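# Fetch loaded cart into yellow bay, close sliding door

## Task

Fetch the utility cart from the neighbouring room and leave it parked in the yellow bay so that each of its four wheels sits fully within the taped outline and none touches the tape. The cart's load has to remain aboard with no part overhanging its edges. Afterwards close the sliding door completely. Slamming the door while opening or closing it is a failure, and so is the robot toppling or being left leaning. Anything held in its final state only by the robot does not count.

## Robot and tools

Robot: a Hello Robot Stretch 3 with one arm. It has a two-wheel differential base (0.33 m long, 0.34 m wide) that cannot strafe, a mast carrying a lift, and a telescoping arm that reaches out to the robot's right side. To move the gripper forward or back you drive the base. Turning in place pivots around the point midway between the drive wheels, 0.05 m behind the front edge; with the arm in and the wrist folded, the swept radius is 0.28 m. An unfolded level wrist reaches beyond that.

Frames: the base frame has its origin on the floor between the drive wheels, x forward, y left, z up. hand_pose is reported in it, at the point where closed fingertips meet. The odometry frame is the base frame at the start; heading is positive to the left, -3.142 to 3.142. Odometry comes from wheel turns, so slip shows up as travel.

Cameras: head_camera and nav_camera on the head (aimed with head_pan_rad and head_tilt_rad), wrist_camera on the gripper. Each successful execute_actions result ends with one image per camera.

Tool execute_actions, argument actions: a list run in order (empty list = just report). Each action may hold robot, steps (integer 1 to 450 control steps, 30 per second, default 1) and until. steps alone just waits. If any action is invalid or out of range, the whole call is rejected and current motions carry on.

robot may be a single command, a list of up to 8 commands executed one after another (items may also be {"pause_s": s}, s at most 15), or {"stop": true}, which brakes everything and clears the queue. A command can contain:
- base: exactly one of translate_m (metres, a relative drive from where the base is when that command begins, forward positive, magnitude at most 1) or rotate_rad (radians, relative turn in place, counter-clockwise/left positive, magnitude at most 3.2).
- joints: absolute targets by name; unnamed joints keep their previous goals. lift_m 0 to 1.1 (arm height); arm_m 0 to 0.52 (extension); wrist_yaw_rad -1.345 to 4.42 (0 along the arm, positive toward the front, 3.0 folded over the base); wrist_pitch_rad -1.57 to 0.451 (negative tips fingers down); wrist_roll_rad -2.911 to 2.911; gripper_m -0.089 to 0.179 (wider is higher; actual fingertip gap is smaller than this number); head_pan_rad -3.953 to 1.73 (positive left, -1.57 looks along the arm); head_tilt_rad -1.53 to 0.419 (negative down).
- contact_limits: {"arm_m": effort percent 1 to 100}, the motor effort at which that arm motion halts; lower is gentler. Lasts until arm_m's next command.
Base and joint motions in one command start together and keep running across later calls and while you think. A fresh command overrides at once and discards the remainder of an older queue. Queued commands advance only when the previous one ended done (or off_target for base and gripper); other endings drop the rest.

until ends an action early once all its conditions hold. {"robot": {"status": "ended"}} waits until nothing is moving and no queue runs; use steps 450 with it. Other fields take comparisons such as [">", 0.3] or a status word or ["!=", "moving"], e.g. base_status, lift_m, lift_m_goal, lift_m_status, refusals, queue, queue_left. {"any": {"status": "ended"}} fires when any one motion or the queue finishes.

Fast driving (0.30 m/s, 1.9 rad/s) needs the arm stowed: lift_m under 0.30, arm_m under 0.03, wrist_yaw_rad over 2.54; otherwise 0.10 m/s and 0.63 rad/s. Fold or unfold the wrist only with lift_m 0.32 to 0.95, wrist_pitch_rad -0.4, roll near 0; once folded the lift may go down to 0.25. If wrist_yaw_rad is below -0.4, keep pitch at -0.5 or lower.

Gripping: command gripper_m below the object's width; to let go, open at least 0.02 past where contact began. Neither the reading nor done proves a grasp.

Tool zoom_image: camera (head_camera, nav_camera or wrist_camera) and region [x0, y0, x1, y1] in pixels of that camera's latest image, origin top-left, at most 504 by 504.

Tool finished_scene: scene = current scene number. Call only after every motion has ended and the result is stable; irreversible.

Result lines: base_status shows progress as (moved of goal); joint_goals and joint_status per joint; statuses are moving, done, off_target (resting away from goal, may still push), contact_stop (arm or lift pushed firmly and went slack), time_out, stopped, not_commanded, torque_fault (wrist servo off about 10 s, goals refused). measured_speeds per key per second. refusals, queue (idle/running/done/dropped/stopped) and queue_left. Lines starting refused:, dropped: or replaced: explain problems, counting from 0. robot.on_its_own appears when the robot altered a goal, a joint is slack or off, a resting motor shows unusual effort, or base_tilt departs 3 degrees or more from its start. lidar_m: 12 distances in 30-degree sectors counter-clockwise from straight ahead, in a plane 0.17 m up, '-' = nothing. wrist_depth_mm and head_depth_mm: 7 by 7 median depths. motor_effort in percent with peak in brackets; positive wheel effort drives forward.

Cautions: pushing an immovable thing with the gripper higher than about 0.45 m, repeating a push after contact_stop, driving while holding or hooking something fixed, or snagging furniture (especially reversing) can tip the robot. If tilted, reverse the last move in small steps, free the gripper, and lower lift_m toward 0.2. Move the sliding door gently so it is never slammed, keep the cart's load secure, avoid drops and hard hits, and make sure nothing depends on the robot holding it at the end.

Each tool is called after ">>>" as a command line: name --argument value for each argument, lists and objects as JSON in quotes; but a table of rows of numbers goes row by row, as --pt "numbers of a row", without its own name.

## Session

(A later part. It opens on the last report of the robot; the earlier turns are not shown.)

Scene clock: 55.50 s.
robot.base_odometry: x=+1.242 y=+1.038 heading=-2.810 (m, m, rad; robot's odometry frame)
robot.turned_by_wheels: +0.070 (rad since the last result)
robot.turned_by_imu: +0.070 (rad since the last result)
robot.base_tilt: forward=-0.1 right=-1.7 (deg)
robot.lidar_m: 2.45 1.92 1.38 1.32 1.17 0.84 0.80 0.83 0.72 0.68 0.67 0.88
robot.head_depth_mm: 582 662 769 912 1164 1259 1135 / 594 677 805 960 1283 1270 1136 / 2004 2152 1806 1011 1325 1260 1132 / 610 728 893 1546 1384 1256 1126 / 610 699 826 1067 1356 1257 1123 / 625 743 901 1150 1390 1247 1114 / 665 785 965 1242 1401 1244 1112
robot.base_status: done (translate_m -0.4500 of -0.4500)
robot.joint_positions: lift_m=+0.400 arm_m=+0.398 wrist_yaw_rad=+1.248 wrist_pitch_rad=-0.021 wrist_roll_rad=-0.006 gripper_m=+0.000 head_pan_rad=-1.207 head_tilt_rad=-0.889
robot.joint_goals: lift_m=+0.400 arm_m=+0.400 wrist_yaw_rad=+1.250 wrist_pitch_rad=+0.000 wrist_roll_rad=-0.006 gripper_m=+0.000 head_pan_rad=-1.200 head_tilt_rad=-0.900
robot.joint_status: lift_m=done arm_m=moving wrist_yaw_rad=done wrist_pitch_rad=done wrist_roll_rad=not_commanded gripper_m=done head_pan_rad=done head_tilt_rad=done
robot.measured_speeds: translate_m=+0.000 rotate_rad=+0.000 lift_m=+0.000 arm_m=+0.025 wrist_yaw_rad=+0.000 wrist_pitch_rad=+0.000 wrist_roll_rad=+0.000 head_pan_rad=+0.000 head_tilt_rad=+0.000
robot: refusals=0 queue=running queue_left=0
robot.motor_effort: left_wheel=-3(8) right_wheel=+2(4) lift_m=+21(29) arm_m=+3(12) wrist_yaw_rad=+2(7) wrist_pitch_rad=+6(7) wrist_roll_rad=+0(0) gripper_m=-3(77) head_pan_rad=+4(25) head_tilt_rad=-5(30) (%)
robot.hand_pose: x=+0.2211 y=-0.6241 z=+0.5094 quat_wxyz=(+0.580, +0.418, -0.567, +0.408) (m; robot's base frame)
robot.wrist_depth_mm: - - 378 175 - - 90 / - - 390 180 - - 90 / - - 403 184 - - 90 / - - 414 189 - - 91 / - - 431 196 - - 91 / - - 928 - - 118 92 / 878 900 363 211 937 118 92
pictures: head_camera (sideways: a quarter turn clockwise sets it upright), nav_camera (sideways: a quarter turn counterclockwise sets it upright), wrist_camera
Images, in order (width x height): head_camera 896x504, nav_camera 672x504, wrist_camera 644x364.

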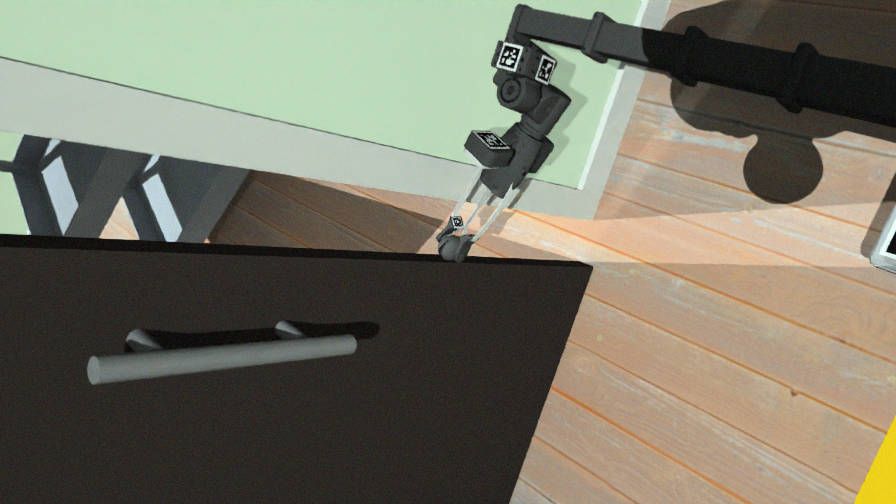

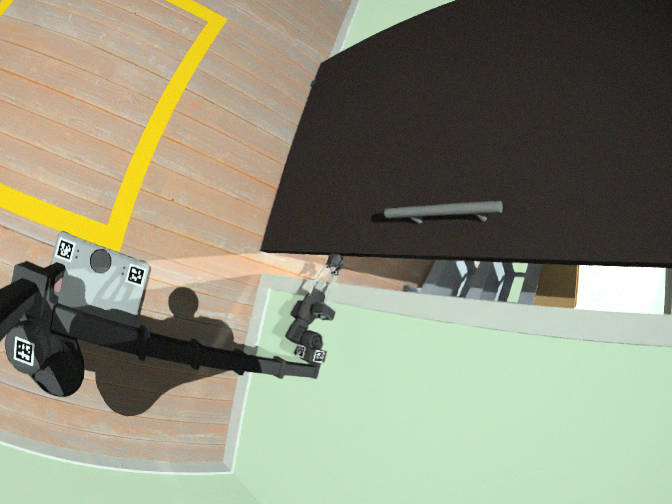

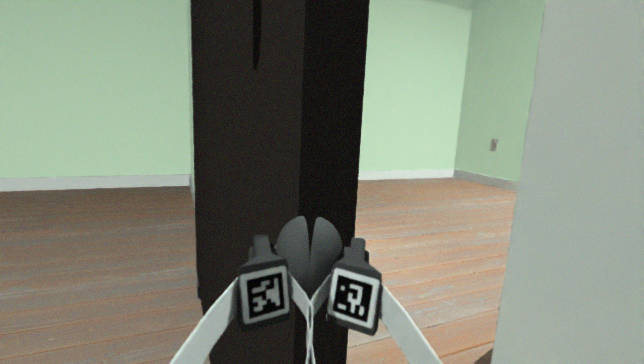

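>>> execute_actions --actions '[{"robot":{"base":{"translate_m":0.35}},"steps":250,"until":{"robot":{"status":"ended"}}}]'

Scene clock: 61.00 s.
robot.base_odometry: x=+0.911 y=+0.924 heading=-2.810 (m, m, rad; robot's odometry frame)
robot.turned_by_wheels: +0.000 (rad since the last result)
robot.turned_by_imu: -0.018 (rad since the last result)
robot.base_tilt: forward=+0.0 right=-1.6 (deg)
robot.lidar_m: 2.26 1.99 1.41 1.34 1.37 1.21 1.15 1.00 0.70 0.70 0.66 0.85
robot.head_depth_mm: 1932 1981 1907 1684 1293 1257 1118 / 1941 2168 2004 1658 1406 1270 1144 / 2987 2228 1978 1704 1421 1249 1134 / 611 715 1884 1548 1386 1260 1122 / 591 685 798 1031 1348 1259 1120 / 607 702 874 1109 1365 1253 1114 / 638 754 922 1188 1408 1238 1112
robot.base_status: done (translate_m +0.3500 of +0.3500)
robot.joint_positions: lift_m=+0.400 arm_m=+0.400 wrist_yaw_rad=+1.302 wrist_pitch_rad=-0.022 wrist_roll_rad=-0.006 gripper_m=+0.000 head_pan_rad=-1.207 head_tilt_rad=-0.889
robot.joint_goals: lift_m=+0.400 arm_m=+0.400 wrist_yaw_rad=+1.297 wrist_pitch_rad=+0.000 wrist_roll_rad=-0.006 gripper_m=+0.000 head_pan_rad=-1.200 head_tilt_rad=-0.900
robot.joint_status: lift_m=done arm_m=done wrist_yaw_rad=done wrist_pitch_rad=done wrist_roll_rad=not_commanded gripper_m=done head_pan_rad=done head_tilt_rad=done
robot.measured_speeds: translate_m=+0.000 rotate_rad=+0.000 lift_m=+0.000 arm_m=+0.000 wrist_yaw_rad=+0.000 wrist_pitch_rad=+0.000 wrist_roll_rad=+0.000 head_pan_rad=+0.000 head_tilt_rad=+0.000
robot: refusals=0 queue=done queue_left=0
robot.on_its_own: wrist_yaw_rad is held at +1.297, not at your +1.250, by its stall guard, which is not easing now
robot.motor_effort: left_wheel=-3(20) right_wheel=+3(29) lift_m=+21(21) arm_m=+3(2) wrist_yaw_rad=-5(29) wrist_pitch_rad=+6(7) wrist_roll_rad=+0(0) gripper_m=-2(5) head_pan_rad=+3(4) head_tilt_rad=-5(5) (%)
robot.hand_pose: x=+0.2251 y=-0.6126 z=+0.5092 quat_wxyz=(+0.569, +0.434, -0.556, +0.424) (m; robot's base frame)
robot.wrist_depth_mm: - - 394 168 - - - / - - 411 173 - - - / - - 425 176 - - - / - - 437 184 - - - / - - 463 190 - - - / - - - - - - - / 905 895 362 202 954 960 973
pictures: head_camera (sideways: a quarter turn clockwise sets it upright), nav_camera (sideways: a quarter turn counterclockwise sets it upright), wrist_camera
Images, in order (width x height): head_camera 896x504, nav_camera 672x504, wrist_camera 644x364.

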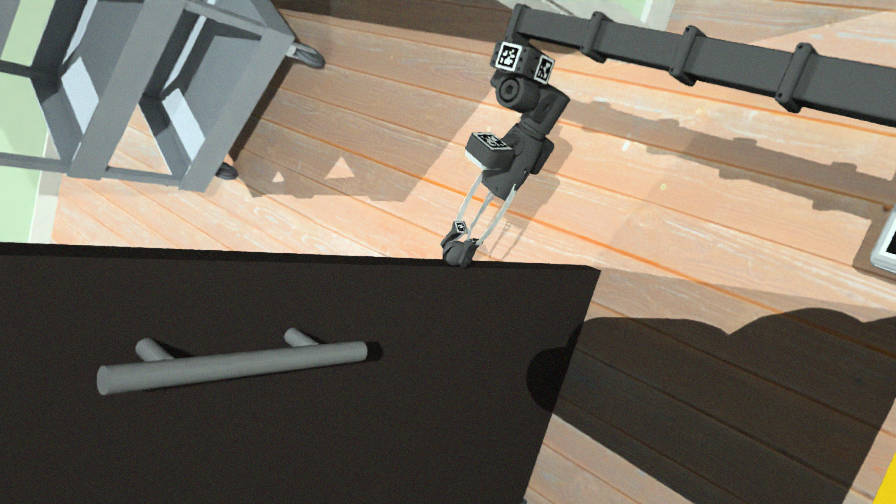

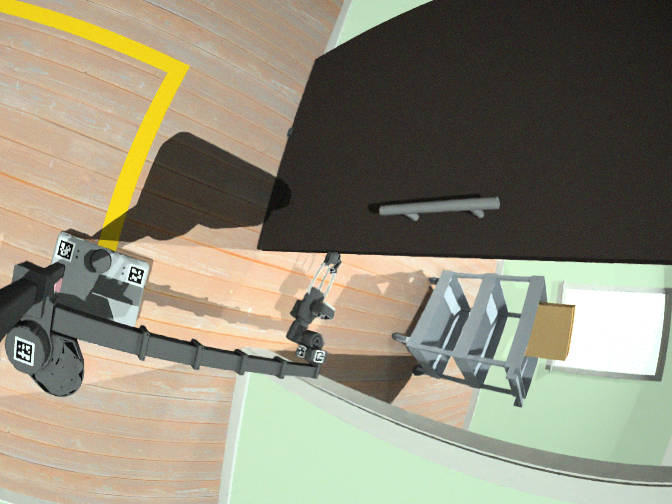

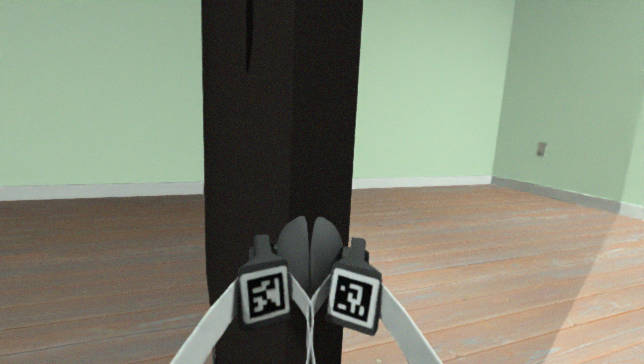

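>>> execute_actions --actions '[{"robot":[{"base":{"rotate_rad":0.02},"joints":{"wrist_yaw_rad":1.45,"arm_m":0.45}},{"base":{"translate_m":0.38}}],"steps":300,"until":{"robot":{"status":"ended"}}}]'

Scene clock: 62.53 s.
robot.base_odometry: x=+0.911 y=+0.924 heading=-2.790 (m, m, rad; robot's odometry frame)
robot.turned_by_wheels: +0.020 (rad since the last result)
robot.turned_by_imu: +0.015 (rad since the last result)
robot.base_tilt: forward=-0.1 right=-1.6 (deg)
robot.lidar_m: 2.38 1.95 1.40 1.34 1.38 1.20 1.15 0.99 0.69 0.71 0.66 0.86
robot.head_depth_mm: 1944 1990 1892 1724 1377 1260 1138 / 1970 2160 1993 1719 1434 1265 1138 / 3052 2270 1975 1699 1433 1258 1124 / 614 2200 1844 1544 1370 1257 1124 / 597 696 811 1038 1336 1261 1125 / 610 700 883 1120 1390 1250 1117 / 647 768 937 1202 1425 1259 1115
robot.base_status: done (rotate_rad +0.0196 of +0.0200)
robot.joint_positions: lift_m=+0.400 arm_m=+0.450 wrist_yaw_rad=+1.478 wrist_pitch_rad=-0.023 wrist_roll_rad=-0.006 gripper_m=+0.000 head_pan_rad=-1.207 head_tilt_rad=-0.889
robot.joint_goals: lift_m=+0.400 arm_m=+0.450 wrist_yaw_rad=+1.450 wrist_pitch_rad=+0.000 wrist_roll_rad=-0.006 gripper_m=+0.000 head_pan_rad=-1.200 head_tilt_rad=-0.900
robot.joint_status: lift_m=done arm_m=done wrist_yaw_rad=off_target wrist_pitch_rad=done wrist_roll_rad=not_commanded gripper_m=done head_pan_rad=done head_tilt_rad=done
robot.measured_speeds: translate_m=+0.000 rotate_rad=+0.000 lift_m=+0.000 arm_m=+0.000 wrist_yaw_rad=+0.000 wrist_pitch_rad=+0.000 wrist_roll_rad=+0.000 head_pan_rad=+0.000 head_tilt_rad=+0.000
robot: refusals=0 queue=dropped queue_left=0
robot.on_its_own: wrist_yaw_rad is at rest, and its effort (-27) is outside its rest range (-12 to +12)
robot.motor_effort: left_wheel=-6(28) right_wheel=+8(32) lift_m=+21(21) arm_m=+7(6) wrist_yaw_rad=-27(39) wrist_pitch_rad=+7(7) wrist_roll_rad=+0(0) gripper_m=-5(5) head_pan_rad=+3(3) head_tilt_rad=-6(5) (%)
robot.hand_pose: x=+0.2332 y=-0.6182 z=+0.5090 quat_wxyz=(+0.530, +0.481, -0.515, +0.472) (m; robot's base frame)
robot.wrist_depth_mm: - - - 164 - - - / - - - 166 - - - / - - - 172 - - - / - - - 177 - - - / - - - 184 - - - / - - - - - - - / 877 918 862 195 960 995 -
pictures: head_camera (sideways: a quarter turn clockwise sets it upright), nav_camera (sideways: a quarter turn counterclockwise sets it upright), wrist_camera
dropped: robot: command 0 of its queue: wrist_yaw_rad: off_target
Images, in order (width x height): head_camera 896x504, nav_camera 672x504, wrist_camera 644x364.

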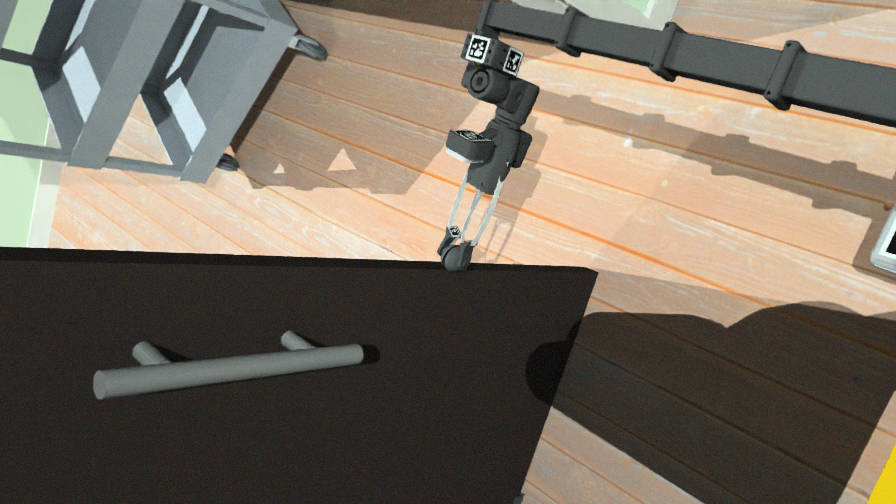

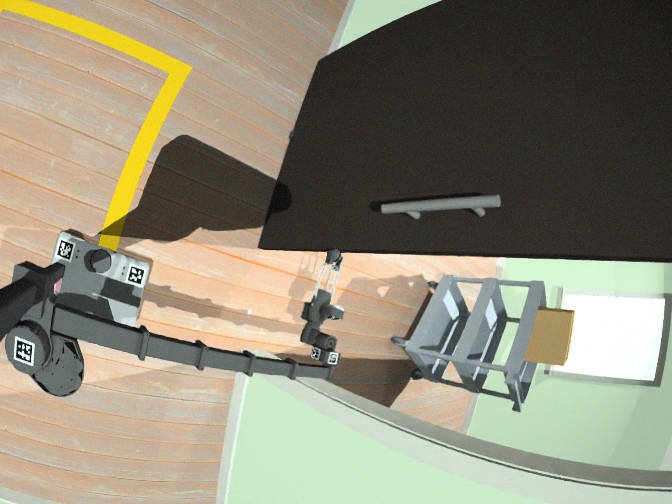

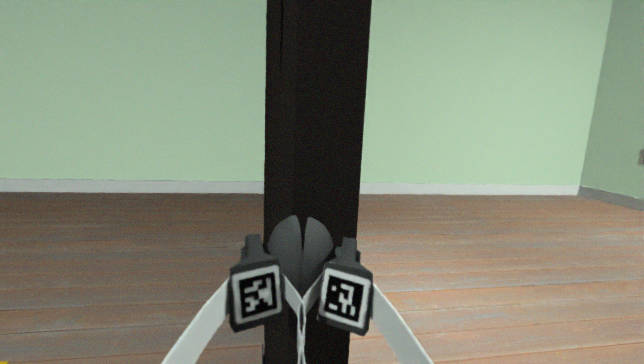

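>>> execute_actions --actions '[{"robot":{"base":{"translate_m":0.38},"joints":{"wrist_yaw_rad":1.5,"arm_m":0.465}},"steps":300,"until":{"robot":{"status":"ended"}}},{"robot":{"joints":{"head_pan_rad":-1.75,"head_tilt_rad":-0.65}},"steps":60,"until":{"robot":{"status":"ended"}}}]'

Scene clock: 68.43 s.
robot.base_odometry: x=+0.554 y=+0.794 heading=-2.790 (m, m, rad; robot's odometry frame)
robot.turned_by_wheels: +0.000 (rad since the last result)
robot.turned_by_imu: +0.001 (rad since the last result)
robot.base_tilt: forward=+0.0 right=-1.7 (deg)
robot.lidar_m: 2.22 1.97 1.41 1.35 1.39 1.60 1.53 0.97 0.88 1.72 0.65 0.84
robot.head_depth_mm: 2862 2890 2806 2165 1205 1327 1229 / 3155 3431 2858 2145 1708 1414 1219 / 3030 1991 2671 2148 1708 1428 1219 / 2929 1931 2157 2067 1743 1410 1207 / 1700 2220 2120 2096 1735 1392 1206 / 2868 2180 2431 2075 1728 1366 1209 / 2867 3166 2773 2074 1663 1381 1173
robot.base_status: done (translate_m +0.3800 of +0.3800)
robot.joint_positions: lift_m=+0.400 arm_m=+0.465 wrist_yaw_rad=+1.573 wrist_pitch_rad=-0.023 wrist_roll_rad=-0.006 gripper_m=+0.000 head_pan_rad=-1.743 head_tilt_rad=-0.656
robot.joint_goals: lift_m=+0.400 arm_m=+0.465 wrist_yaw_rad=+1.553 wrist_pitch_rad=+0.000 wrist_roll_rad=-0.006 gripper_m=+0.000 head_pan_rad=-1.750 head_tilt_rad=-0.650
robot.joint_status: lift_m=done arm_m=done wrist_yaw_rad=off_target wrist_pitch_rad=done wrist_roll_rad=not_commanded gripper_m=done head_pan_rad=done head_tilt_rad=done
robot.measured_speeds: translate_m=+0.000 rotate_rad=+0.000 lift_m=+0.000 arm_m=+0.000 wrist_yaw_rad=+0.000 wrist_pitch_rad=+0.000 wrist_roll_rad=+0.000 head_pan_rad=+0.000 head_tilt_rad=+0.000
robot: refusals=0 queue=done queue_left=0
robot.on_its_own: wrist_yaw_rad is held at +1.553, not at your +1.500, by its stall guard, which is not easing now; wrist_yaw_rad is at rest, and its effort (-19) is outside its rest range (-12 to +12)
robot.motor_effort: left_wheel=-3(22) right_wheel=+4(35) lift_m=+21(21) arm_m=+4(8) wrist_yaw_rad=-19(35) wrist_pitch_rad=+7(7) wrist_roll_rad=+0(0) gripper_m=-5(7) head_pan_rad=-4(42) head_tilt_rad=+2(22) (%)
robot.hand_pose: x=+0.2342 y=-0.6092 z=+0.5088 quat_wxyz=(+0.507, +0.505, -0.492, +0.496) (m; robot's base frame)
robot.wrist_depth_mm: - - - 162 307 - - / - - - 167 318 - - / - - - 170 327 - - / - - - 175 336 - - / - - - 181 345 - - / - - - - 357 - - / 870 875 880 192 372 985 950
pictures: head_camera (sideways: a quarter turn clockwise sets it upright), nav_camera (sideways: a quarter turn counterclockwise sets it upright), wrist_camera
Images, in order (width x height): head_camera 896x504, nav_camera 672x504, wrist_camera 644x364.

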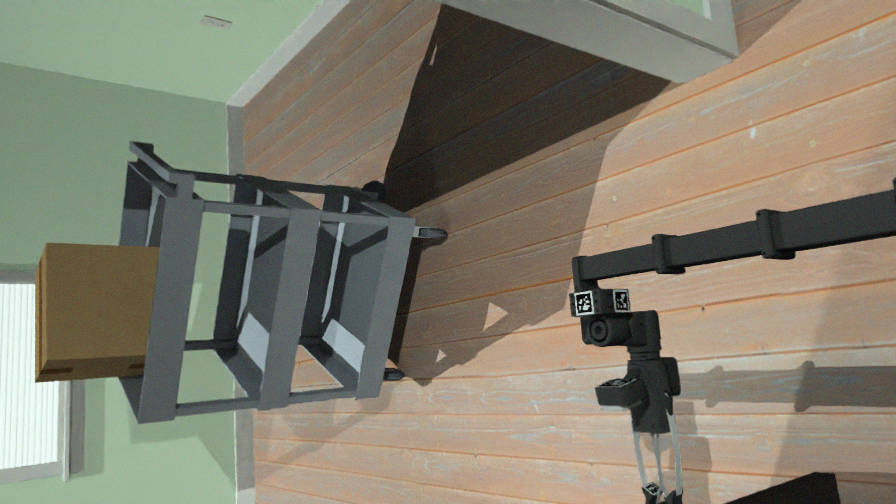

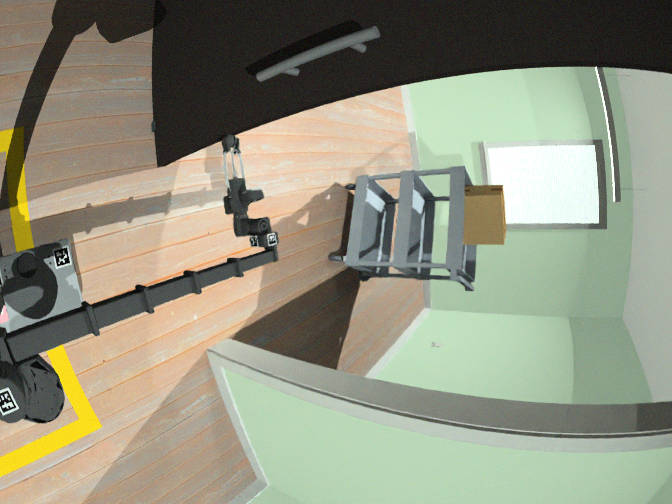

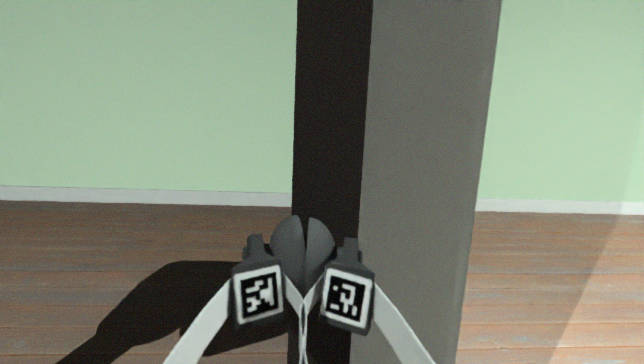

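>>> execute_actions --actions '[{"robot":[{"base":{"translate_m":0.11}},{"base":{"translate_m":-0.05}},{"joints":{"arm_m":0,"lift_m":0.6,"wrist_pitch_rad":-0.4}},{"joints":{"wrist_yaw_rad":3.0,"head_pan_rad":1.4,"head_tilt_rad":-0.9}}],"steps":450,"until":{"robot":{"status":"ended"}}}]'

>>> zoom_image --camera "head_camera" --region '[20,100,470,450]'

Scene clock: 79.97 s.
robot.base_odometry: x=+0.498 y=+0.773 heading=-2.790 (m, m, rad; robot's odometry frame)
robot.turned_by_wheels: +0.000 (rad since the last result)
robot.turned_by_imu: +0.001 (rad since the last result)
robot.base_tilt: forward=-0.1 right=-1.7 (deg)
robot.lidar_m: 2.16 1.97 1.42 1.35 1.39 1.65 1.59 0.94 0.92 1.75 0.67 0.84
robot.head_depth_mm: 1334 1554 1837 1684 1447 1270 1142 / 1301 1526 1848 1669 1436 1268 1133 / 1275 1487 1779 1682 1433 1266 1120 / 1254 1448 1742 1645 1426 1265 1124 / 1224 1421 1693 1651 1419 1257 1130 / 1198 1381 1654 1643 1412 1271 - / 1180 1361 1592 1623 1411 1281 -
robot.base_status: done (translate_m -0.0500 of -0.0500)
robot.joint_positions: lift_m=+0.600 arm_m=+0.000 wrist_yaw_rad=+2.996 wrist_pitch_rad=-0.413 wrist_roll_rad=-0.006 gripper_m=+0.000 head_pan_rad=+1.393 head_tilt_rad=-0.889
robot.joint_goals: lift_m=+0.600 arm_m=+0.000 wrist_yaw_rad=+3.000 wrist_pitch_rad=-0.400 wrist_roll_rad=-0.006 gripper_m=+0.000 head_pan_rad=+1.400 head_tilt_rad=-0.900
robot.joint_status: lift_m=done arm_m=done wrist_yaw_rad=done wrist_pitch_rad=done wrist_roll_rad=not_commanded gripper_m=done head_pan_rad=done head_tilt_rad=done
robot.measured_speeds: translate_m=+0.000 rotate_rad=+0.000 lift_m=+0.000 arm_m=+0.000 wrist_yaw_rad=+0.000 wrist_pitch_rad=+0.000 wrist_roll_rad=+0.000 head_pan_rad=+0.000 head_tilt_rad=+0.000
robot: refusals=0 queue=done queue_left=0
robot.motor_effort: left_wheel=-1(22) right_wheel=+1(34) lift_m=+30(32) arm_m=-4(4) wrist_yaw_rad=+3(25) wrist_pitch_rad=+4(7) wrist_roll_rad=+0(0) gripper_m=-3(6) head_pan_rad=+3(47) head_tilt_rad=-6(25) (%)
robot.hand_pose: x=+0.0113 y=+0.0774 z=+0.6135 quat_wxyz=(+0.195, +0.698, +0.095, +0.682) (m; robot's base frame)
robot.wrist_depth_mm: - - - - - - - / - - - - - - - / - - - - - - - / - - - - - - - / - - - - - - - / 890 904 - - 980 960 - / 774 773 795 788 812 838 852
pictures: head_camera (sideways: a quarter turn clockwise sets it upright), nav_camera (sideways: a quarter turn counterclockwise sets it upright), wrist_camera
Images, in order (width x height): head_camera 896x504, nav_camera 672x504, wrist_camera 644x364.

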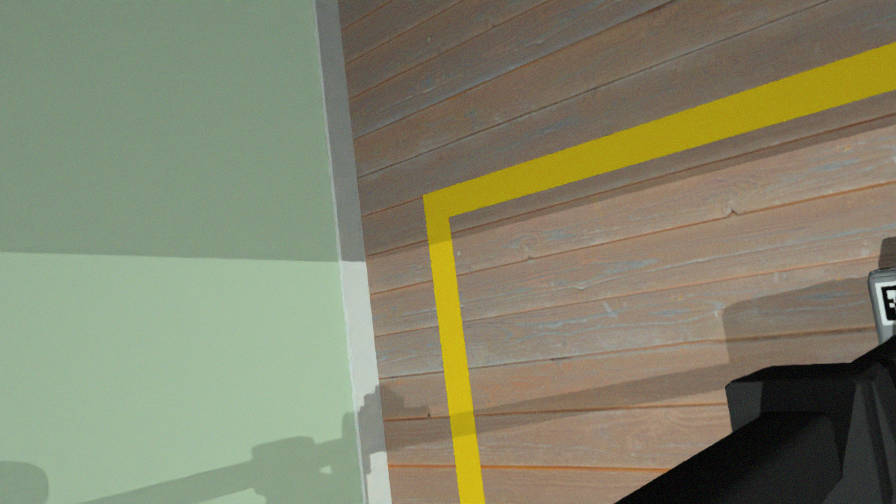

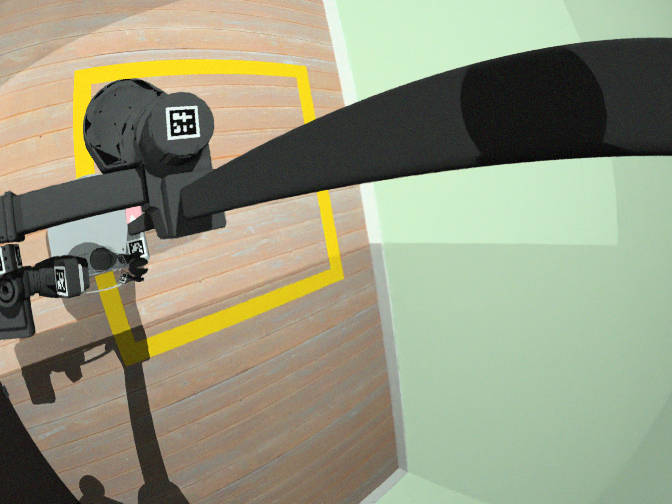

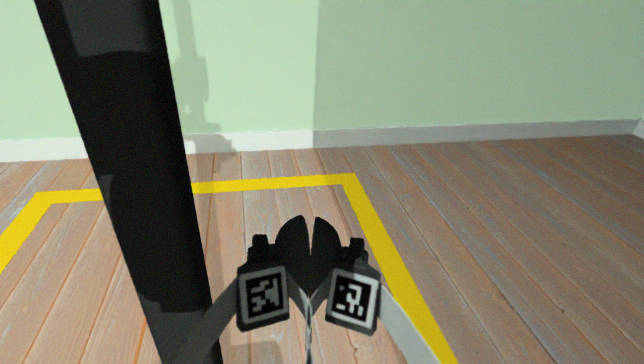

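Region (20, 100, 470, 450) of head_camera's 896x504 image, scaled by 1.120, with more detail than that image has.

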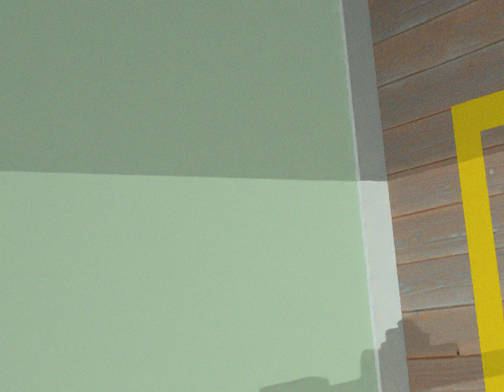

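>>> execute_actions --actions '[{"robot":[{"base":{"translate_m":-0.15},"joints":{"lift_m":0.27,"head_pan_rad":0,"head_tilt_rad":-0.6}},{"base":{"rotate_rad":-1.557}},{"base":{"translate_m":0.9}}],"steps":450,"until":{"robot":{"status":"ended"}}}]'

Scene clock: 91.27 s.
robot.base_odometry: x=+0.317 y=+1.665 heading=+1.936 (m, m, rad; robot's odometry frame)
robot.turned_by_wheels: -1.557 (rad since the last result)
robot.turned_by_imu: -1.546 (rad since the last result)
robot.base_tilt: forward=+0.0 right=-1.7 (deg)
robot.lidar_m: 0.87 2.58 2.41 0.49 0.49 2.32 2.24 2.04 0.50 0.50 1.48 0.84
robot.head_depth_mm: 2124 2318 1232 925 1223 1460 1252 / 2138 1020 1085 1314 1222 1344 1247 / 2117 994 1058 1357 1445 1393 1246 / 2133 1086 1041 1403 1484 1422 1248 / 2157 2387 1143 1396 1544 1451 1232 / 2160 2359 2714 2219 1759 1449 1236 / 2156 2399 2658 2239 1735 1437 1230
robot.base_status: done (translate_m +0.9000 of +0.9000)
robot.joint_positions: lift_m=+0.270 arm_m=+0.000 wrist_yaw_rad=+2.998 wrist_pitch_rad=-0.415 wrist_roll_rad=-0.006 gripper_m=+0.000 head_pan_rad=+0.007 head_tilt_rad=-0.605
robot.joint_goals: lift_m=+0.270 arm_m=+0.000 wrist_yaw_rad=+3.000 wrist_pitch_rad=-0.400 wrist_roll_rad=-0.006 gripper_m=+0.000 head_pan_rad=+0.000 head_tilt_rad=-0.600
robot.joint_status: lift_m=done arm_m=done wrist_yaw_rad=done wrist_pitch_rad=done wrist_roll_rad=not_commanded gripper_m=done head_pan_rad=done head_tilt_rad=done
robot.measured_speeds: translate_m=+0.000 rotate_rad=+0.000 lift_m=+0.000 arm_m=+0.000 wrist_yaw_rad=+0.000 wrist_pitch_rad=+0.000 wrist_roll_rad=+0.000 head_pan_rad=+0.000 head_tilt_rad=+0.000
robot: refusals=0 queue=done queue_left=0
robot.motor_effort: left_wheel=+1(12) right_wheel=-2(6) lift_m=+21(31) arm_m=-4(4) wrist_yaw_rad=+2(3) wrist_pitch_rad=+4(4) wrist_roll_rad=+0(0) gripper_m=-3(3) head_pan_rad=-3(46) head_tilt_rad=+3(27) (%)
robot.hand_pose: x=+0.0110 y=+0.0773 z=+0.2837 quat_wxyz=(+0.195, +0.698, +0.096, +0.682) (m; robot's base frame)
robot.wrist_depth_mm: 394 - - - - - - / 445 - - - - - - / 495 - 874 - - - - / 643 - 721 754 796 795 828 / 555 561 603 625 619 638 674 / 475 487 - - 523 529 535 / - - - - 442 460 468
pictures: head_camera (sideways: a quarter turn clockwise sets it upright), nav_camera (sideways: a quarter turn counterclockwise sets it upright), wrist_camera
Images, in order (width x height): head_camera 896x504, nav_camera 672x504, wrist_camera 644x364.

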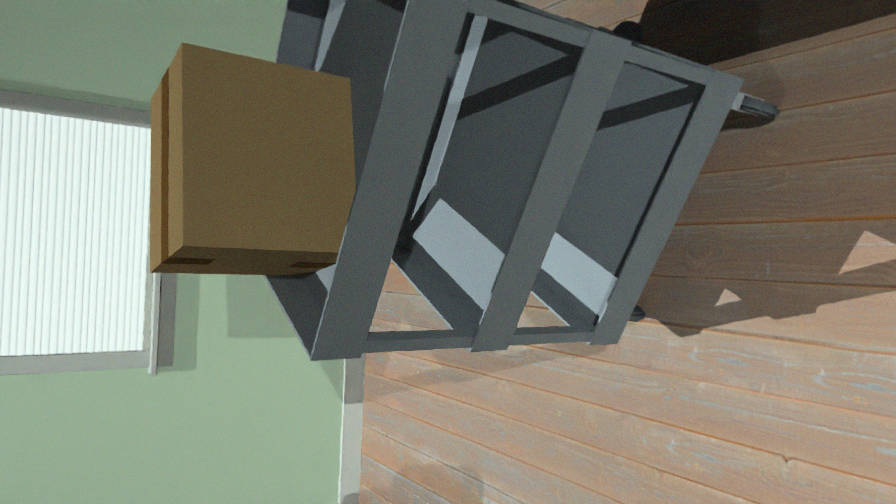

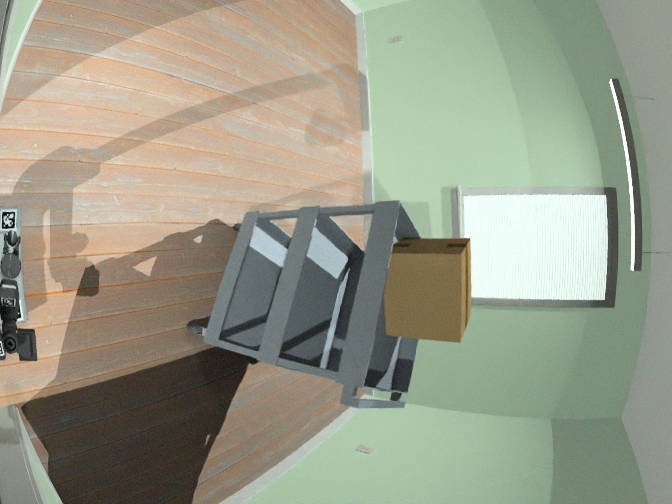

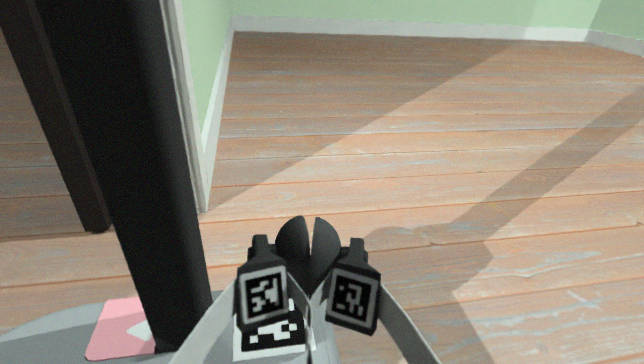

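>>> execute_actions --actions '[{"robot":[{"base":{"rotate_rad":-0.144},"joints":{"lift_m":0.57}},{"joints":{"wrist_yaw_rad":1.57,"gripper_m":0.12}},{"base":{"translate_m":0.4},"joints":{"wrist_pitch_rad":0,"head_tilt_rad":-0.9,"head_pan_rad":-0.3}}],"steps":450,"until":{"robot":{"status":"ended"}}}]'

Scene clock: 102.17 s.
robot.base_odometry: x=+0.229 y=+2.056 heading=+1.792 (m, m, rad; robot's odometry frame)
robot.turned_by_wheels: -0.144 (rad since the last result)
robot.turned_by_imu: -0.141 (rad since the last result)
robot.base_tilt: forward=+0.0 right=-1.7 (deg)
robot.lidar_m: 0.47 0.57 2.60 2.38 0.86 0.73 2.64 0.71 0.65 1.28 1.39 0.47
robot.head_depth_mm: 1804 1958 1960 1669 1439 1270 1135 / 2088 894 702 1606 1438 1264 1162 / 2224 899 750 703 1213 1244 1140 / 2152 891 752 985 961 1191 1122 / 662 763 747 977 958 1224 1117 / 600 685 735 988 1185 1225 1114 / 568 640 705 987 1181 1226 1115
robot.base_status: done (translate_m +0.4000 of +0.4000)
robot.joint_positions: lift_m=+0.570 arm_m=+0.000 wrist_yaw_rad=+1.573 wrist_pitch_rad=-0.022 wrist_roll_rad=-0.006 gripper_m=+0.120 head_pan_rad=-0.293 head_tilt_rad=-0.889
robot.joint_goals: lift_m=+0.570 arm_m=+0.000 wrist_yaw_rad=+1.570 wrist_pitch_rad=+0.000 wrist_roll_rad=-0.006 gripper_m=+0.120 head_pan_rad=-0.300 head_tilt_rad=-0.900
robot.joint_status: lift_m=done arm_m=done wrist_yaw_rad=done wrist_pitch_rad=done wrist_roll_rad=not_commanded gripper_m=done head_pan_rad=done head_tilt_rad=done
robot.measured_speeds: translate_m=+0.000 rotate_rad=+0.000 lift_m=+0.000 arm_m=+0.000 wrist_yaw_rad=+0.000 wrist_pitch_rad=+0.000 wrist_roll_rad=+0.000 head_pan_rad=+0.000 head_tilt_rad=+0.000
robot: refusals=0 queue=done queue_left=0
robot.motor_effort: left_wheel=+2(11) right_wheel=-2(6) lift_m=+30(32) arm_m=-4(4) wrist_yaw_rad=-4(1) wrist_pitch_rad=+7(7) wrist_roll_rad=+0(0) gripper_m=+0(77) head_pan_rad=-3(31) head_tilt_rad=-6(29) (%)
robot.hand_pose: x=+0.2343 y=-0.1446 z=+0.6786 quat_wxyz=(+0.507, +0.505, -0.492, +0.496) (m; robot's base frame)
robot.wrist_depth_mm: 449 405 376 344 319 - - / 463 431 394 363 339 - - / - - - - - - - / - - - - - - - / 565 726 852 827 862 - - / 538 - 444 572 615 - - / - 850 451 408 - - -
pictures: head_camera (sideways: a quarter turn clockwise sets it upright), nav_camera (sideways: a quarter turn counterclockwise sets it upright), wrist_camera
Images, in order (width x height): head_camera 896x504, nav_camera 672x504, wrist_camera 644x364.

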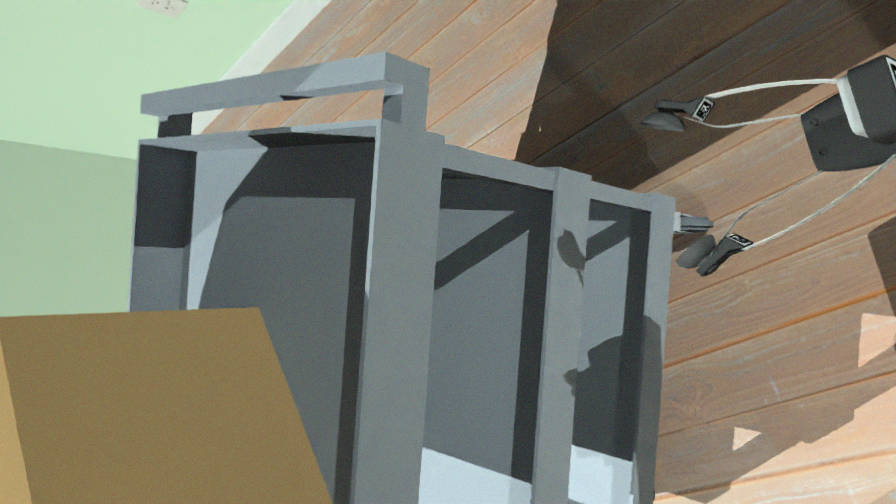

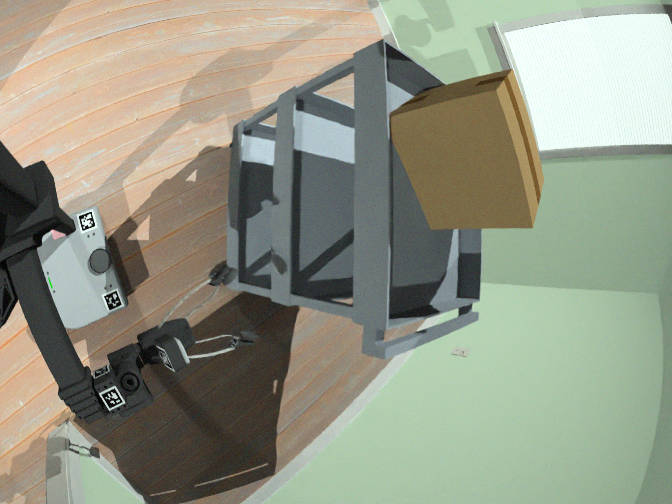

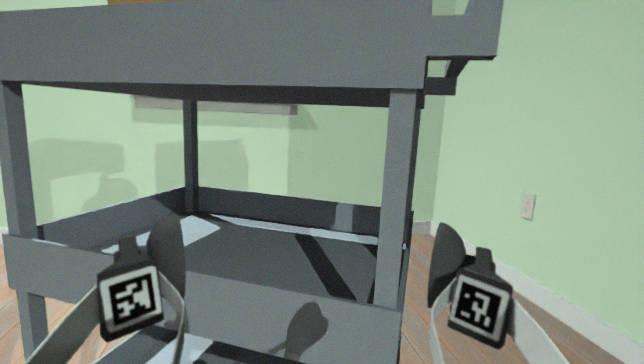

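>>> execute_actions --actions '[{"robot":[{"joints":{"arm_m":0.06,"lift_m":0.65}},{"base":{"translate_m":0.09}}],"steps":250,"until":{"robot":{"status":"ended"}}}]'

Scene clock: 106.23 s.
robot.base_odometry: x=+0.209 y=+2.143 heading=+1.792 (m, m, rad; robot's odometry frame)
robot.turned_by_wheels: +0.000 (rad since the last result)
robot.turned_by_imu: +0.001 (rad since the last result)
robot.base_tilt: forward=-0.1 right=-1.7 (deg)
robot.lidar_m: 0.39 0.47 2.52 2.39 1.00 0.81 2.72 0.72 0.73 1.36 1.37 0.39
robot.head_depth_mm: 1783 1900 1828 587 1481 1267 - / 2069 864 758 593 1418 1269 1120 / 2135 867 755 601 899 1163 1125 / 2017 863 750 606 902 1169 1116 / 563 636 712 642 899 1161 1121 / 534 588 685 602 891 1162 1114 / 514 548 633 606 910 1158 1112
robot.base_status: done (translate_m +0.0900 of +0.0900)
robot.joint_positions: lift_m=+0.650 arm_m=+0.060 wrist_yaw_rad=+1.573 wrist_pitch_rad=-0.021 wrist_roll_rad=-0.006 gripper_m=+0.120 head_pan_rad=-0.293 head_tilt_rad=-0.889
robot.joint_goals: lift_m=+0.650 arm_m=+0.060 wrist_yaw_rad=+1.570 wrist_pitch_rad=+0.000 wrist_roll_rad=-0.006 gripper_m=+0.120 head_pan_rad=-0.300 head_tilt_rad=-0.900
robot.joint_status: lift_m=done arm_m=done wrist_yaw_rad=done wrist_pitch_rad=done wrist_roll_rad=not_commanded gripper_m=done head_pan_rad=done head_tilt_rad=done
robot.measured_speeds: translate_m=+0.000 rotate_rad=+0.000 lift_m=+0.000 arm_m=+0.000 wrist_yaw_rad=+0.000 wrist_pitch_rad=+0.000 wrist_roll_rad=+0.000 head_pan_rad=+0.000 head_tilt_rad=+0.000
robot: refusals=0 queue=done queue_left=0
robot.motor_effort: left_wheel=+2(9) right_wheel=-2(3) lift_m=+31(31) arm_m=+3(3) wrist_yaw_rad=-2(3) wrist_pitch_rad=+6(7) wrist_roll_rad=+0(0) gripper_m=+0(0) head_pan_rad=-4(4) head_tilt_rad=-5(6) (%)
robot.hand_pose: x=+0.2343 y=-0.2043 z=+0.7589 quat_wxyz=(+0.507, +0.504, -0.492, +0.497) (m; robot's base frame)
robot.wrist_depth_mm: 433 458 499 - - - - / 320 295 270 249 267 - - / 328 298 274 251 236 - - / - - - 262 - - - / - - 906 788 - - - / 662 - 741 667 - - - / 537 511 546 541 - - -
pictures: head_camera (sideways: a quarter turn clockwise sets it upright), nav_camera (sideways: a quarter turn counterclockwise sets it upright), wrist_camera
Images, in order (width x height): head_camera 896x504, nav_camera 672x504, wrist_camera 644x364.

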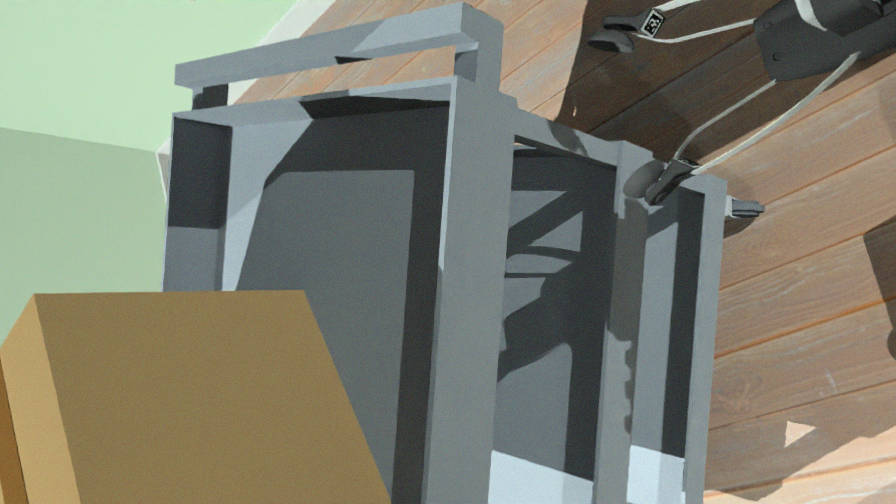

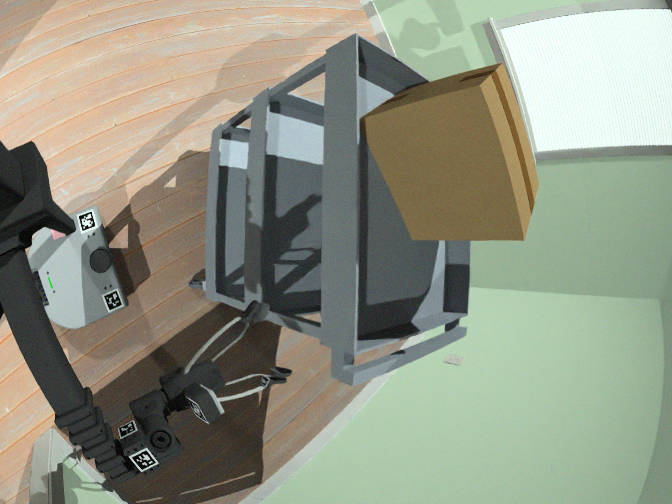

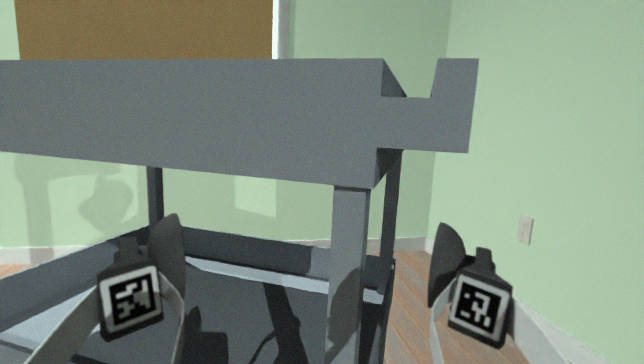

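>>> execute_actions --actions '[{"robot":[{"base":{"translate_m":0.085},"joints":{"arm_m":0.08}},{"joints":{"gripper_m":-0.02}},{"pause_s":0.5},{"base":{"translate_m":-0.3}}],"steps":350,"until":{"robot":{"status":"ended"}}}]'

Scene clock: 115.03 s.
robot.base_odometry: x=+0.257 y=+1.934 heading=+1.792 (m, m, rad; robot's odometry frame)
robot.turned_by_wheels: +0.000 (rad since the last result)
robot.turned_by_imu: +0.000 (rad since the last result)
robot.base_tilt: forward=-0.1 right=-1.7 (deg)
robot.lidar_m: 0.52 0.66 2.57 2.36 0.64 0.64 2.51 2.35 0.58 0.97 1.40 0.51
robot.head_depth_mm: 1841 1983 1976 1666 1451 1276 1121 / 2126 2201 1833 1642 1452 1267 1131 / 2346 910 753 1076 1408 1270 1128 / 2234 919 748 1022 1118 1237 1123 / 716 827 744 1024 1204 1253 1116 / 655 746 691 1031 1242 1251 1117 / 621 703 701 1030 1248 1251 1114
robot.base_status: done (translate_m -0.3000 of -0.3000)
robot.joint_positions: lift_m=+0.650 arm_m=+0.080 wrist_yaw_rad=+1.528 wrist_pitch_rad=-0.023 wrist_roll_rad=+0.001 gripper_m=-0.020 head_pan_rad=-0.293 head_tilt_rad=-0.890
robot.joint_goals: lift_m=+0.650 arm_m=+0.080 wrist_yaw_rad=+1.524 wrist_pitch_rad=+0.000 wrist_roll_rad=+0.001 gripper_m=-0.020 head_pan_rad=-0.300 head_tilt_rad=-0.900
robot.joint_status: lift_m=done arm_m=done wrist_yaw_rad=done wrist_pitch_rad=done wrist_roll_rad=not_commanded gripper_m=done head_pan_rad=done head_tilt_rad=done
robot.measured_speeds: translate_m=+0.000 rotate_rad=+0.000 lift_m=+0.000 arm_m=+0.000 wrist_yaw_rad=+0.000 wrist_pitch_rad=+0.000 wrist_roll_rad=+0.000 head_pan_rad=+0.000 head_tilt_rad=+0.000
robot: refusals=0 queue=done queue_left=0
robot.on_its_own: wrist_yaw_rad is held at +1.524, not at your +1.570, by its stall guard, which is not easing now
robot.motor_effort: left_wheel=+2(5) right_wheel=-2(15) lift_m=+30(30) arm_m=-1(3) wrist_yaw_rad=-4(31) wrist_pitch_rad=+7(7) wrist_roll_rad=-3(3) gripper_m=-11(96) head_pan_rad=-5(3) head_tilt_rad=-5(6) (%)
robot.hand_pose: x=+0.2340 y=-0.2360 z=+0.7585 quat_wxyz=(+0.516, +0.495, -0.505, +0.483) (m; robot's base frame)
robot.wrist_depth_mm: - 593 656 - - - - / 496 448 404 448 - - - / 492 438 396 379 - - - / - - - - - - - / - 927 - - - - - / 625 713 746 - - - - / - 512 453 599 - - -
pictures: head_camera (sideways: a quarter turn clockwise sets it upright), nav_camera (sideways: a quarter turn counterclockwise sets it upright), wrist_camera
Images, in order (width x height): head_camera 896x504, nav_camera 672x504, wrist_camera 644x364.

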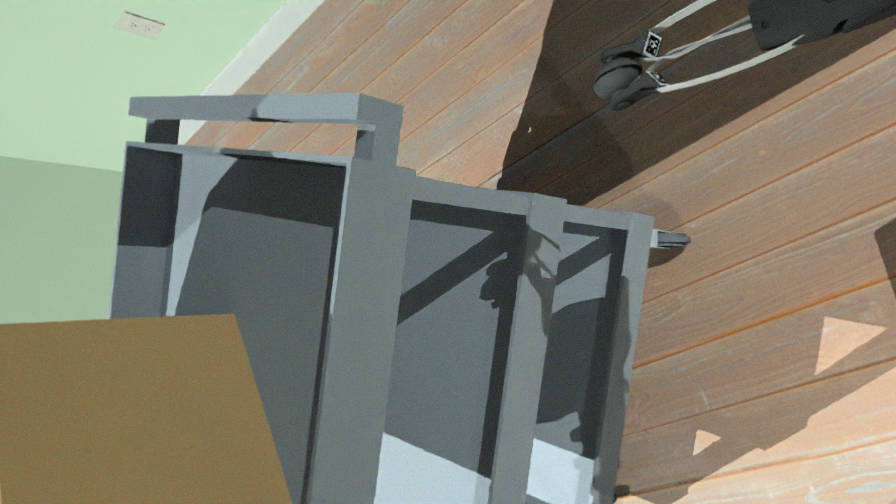

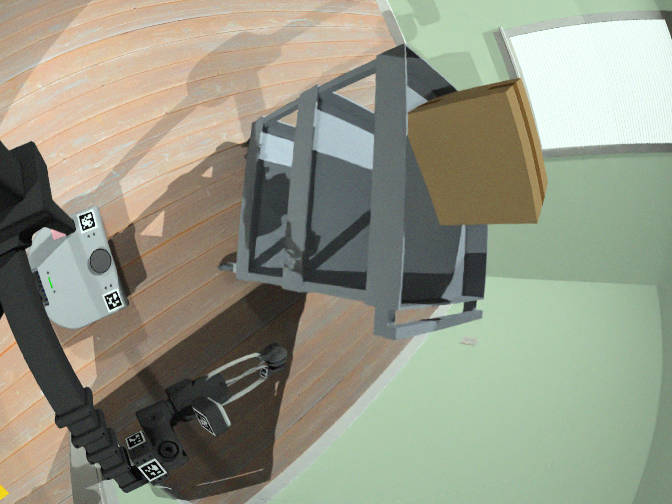

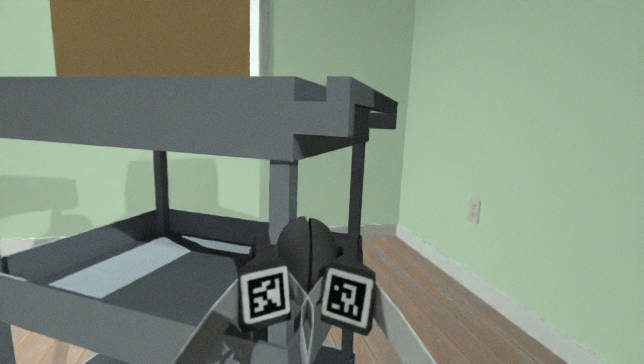

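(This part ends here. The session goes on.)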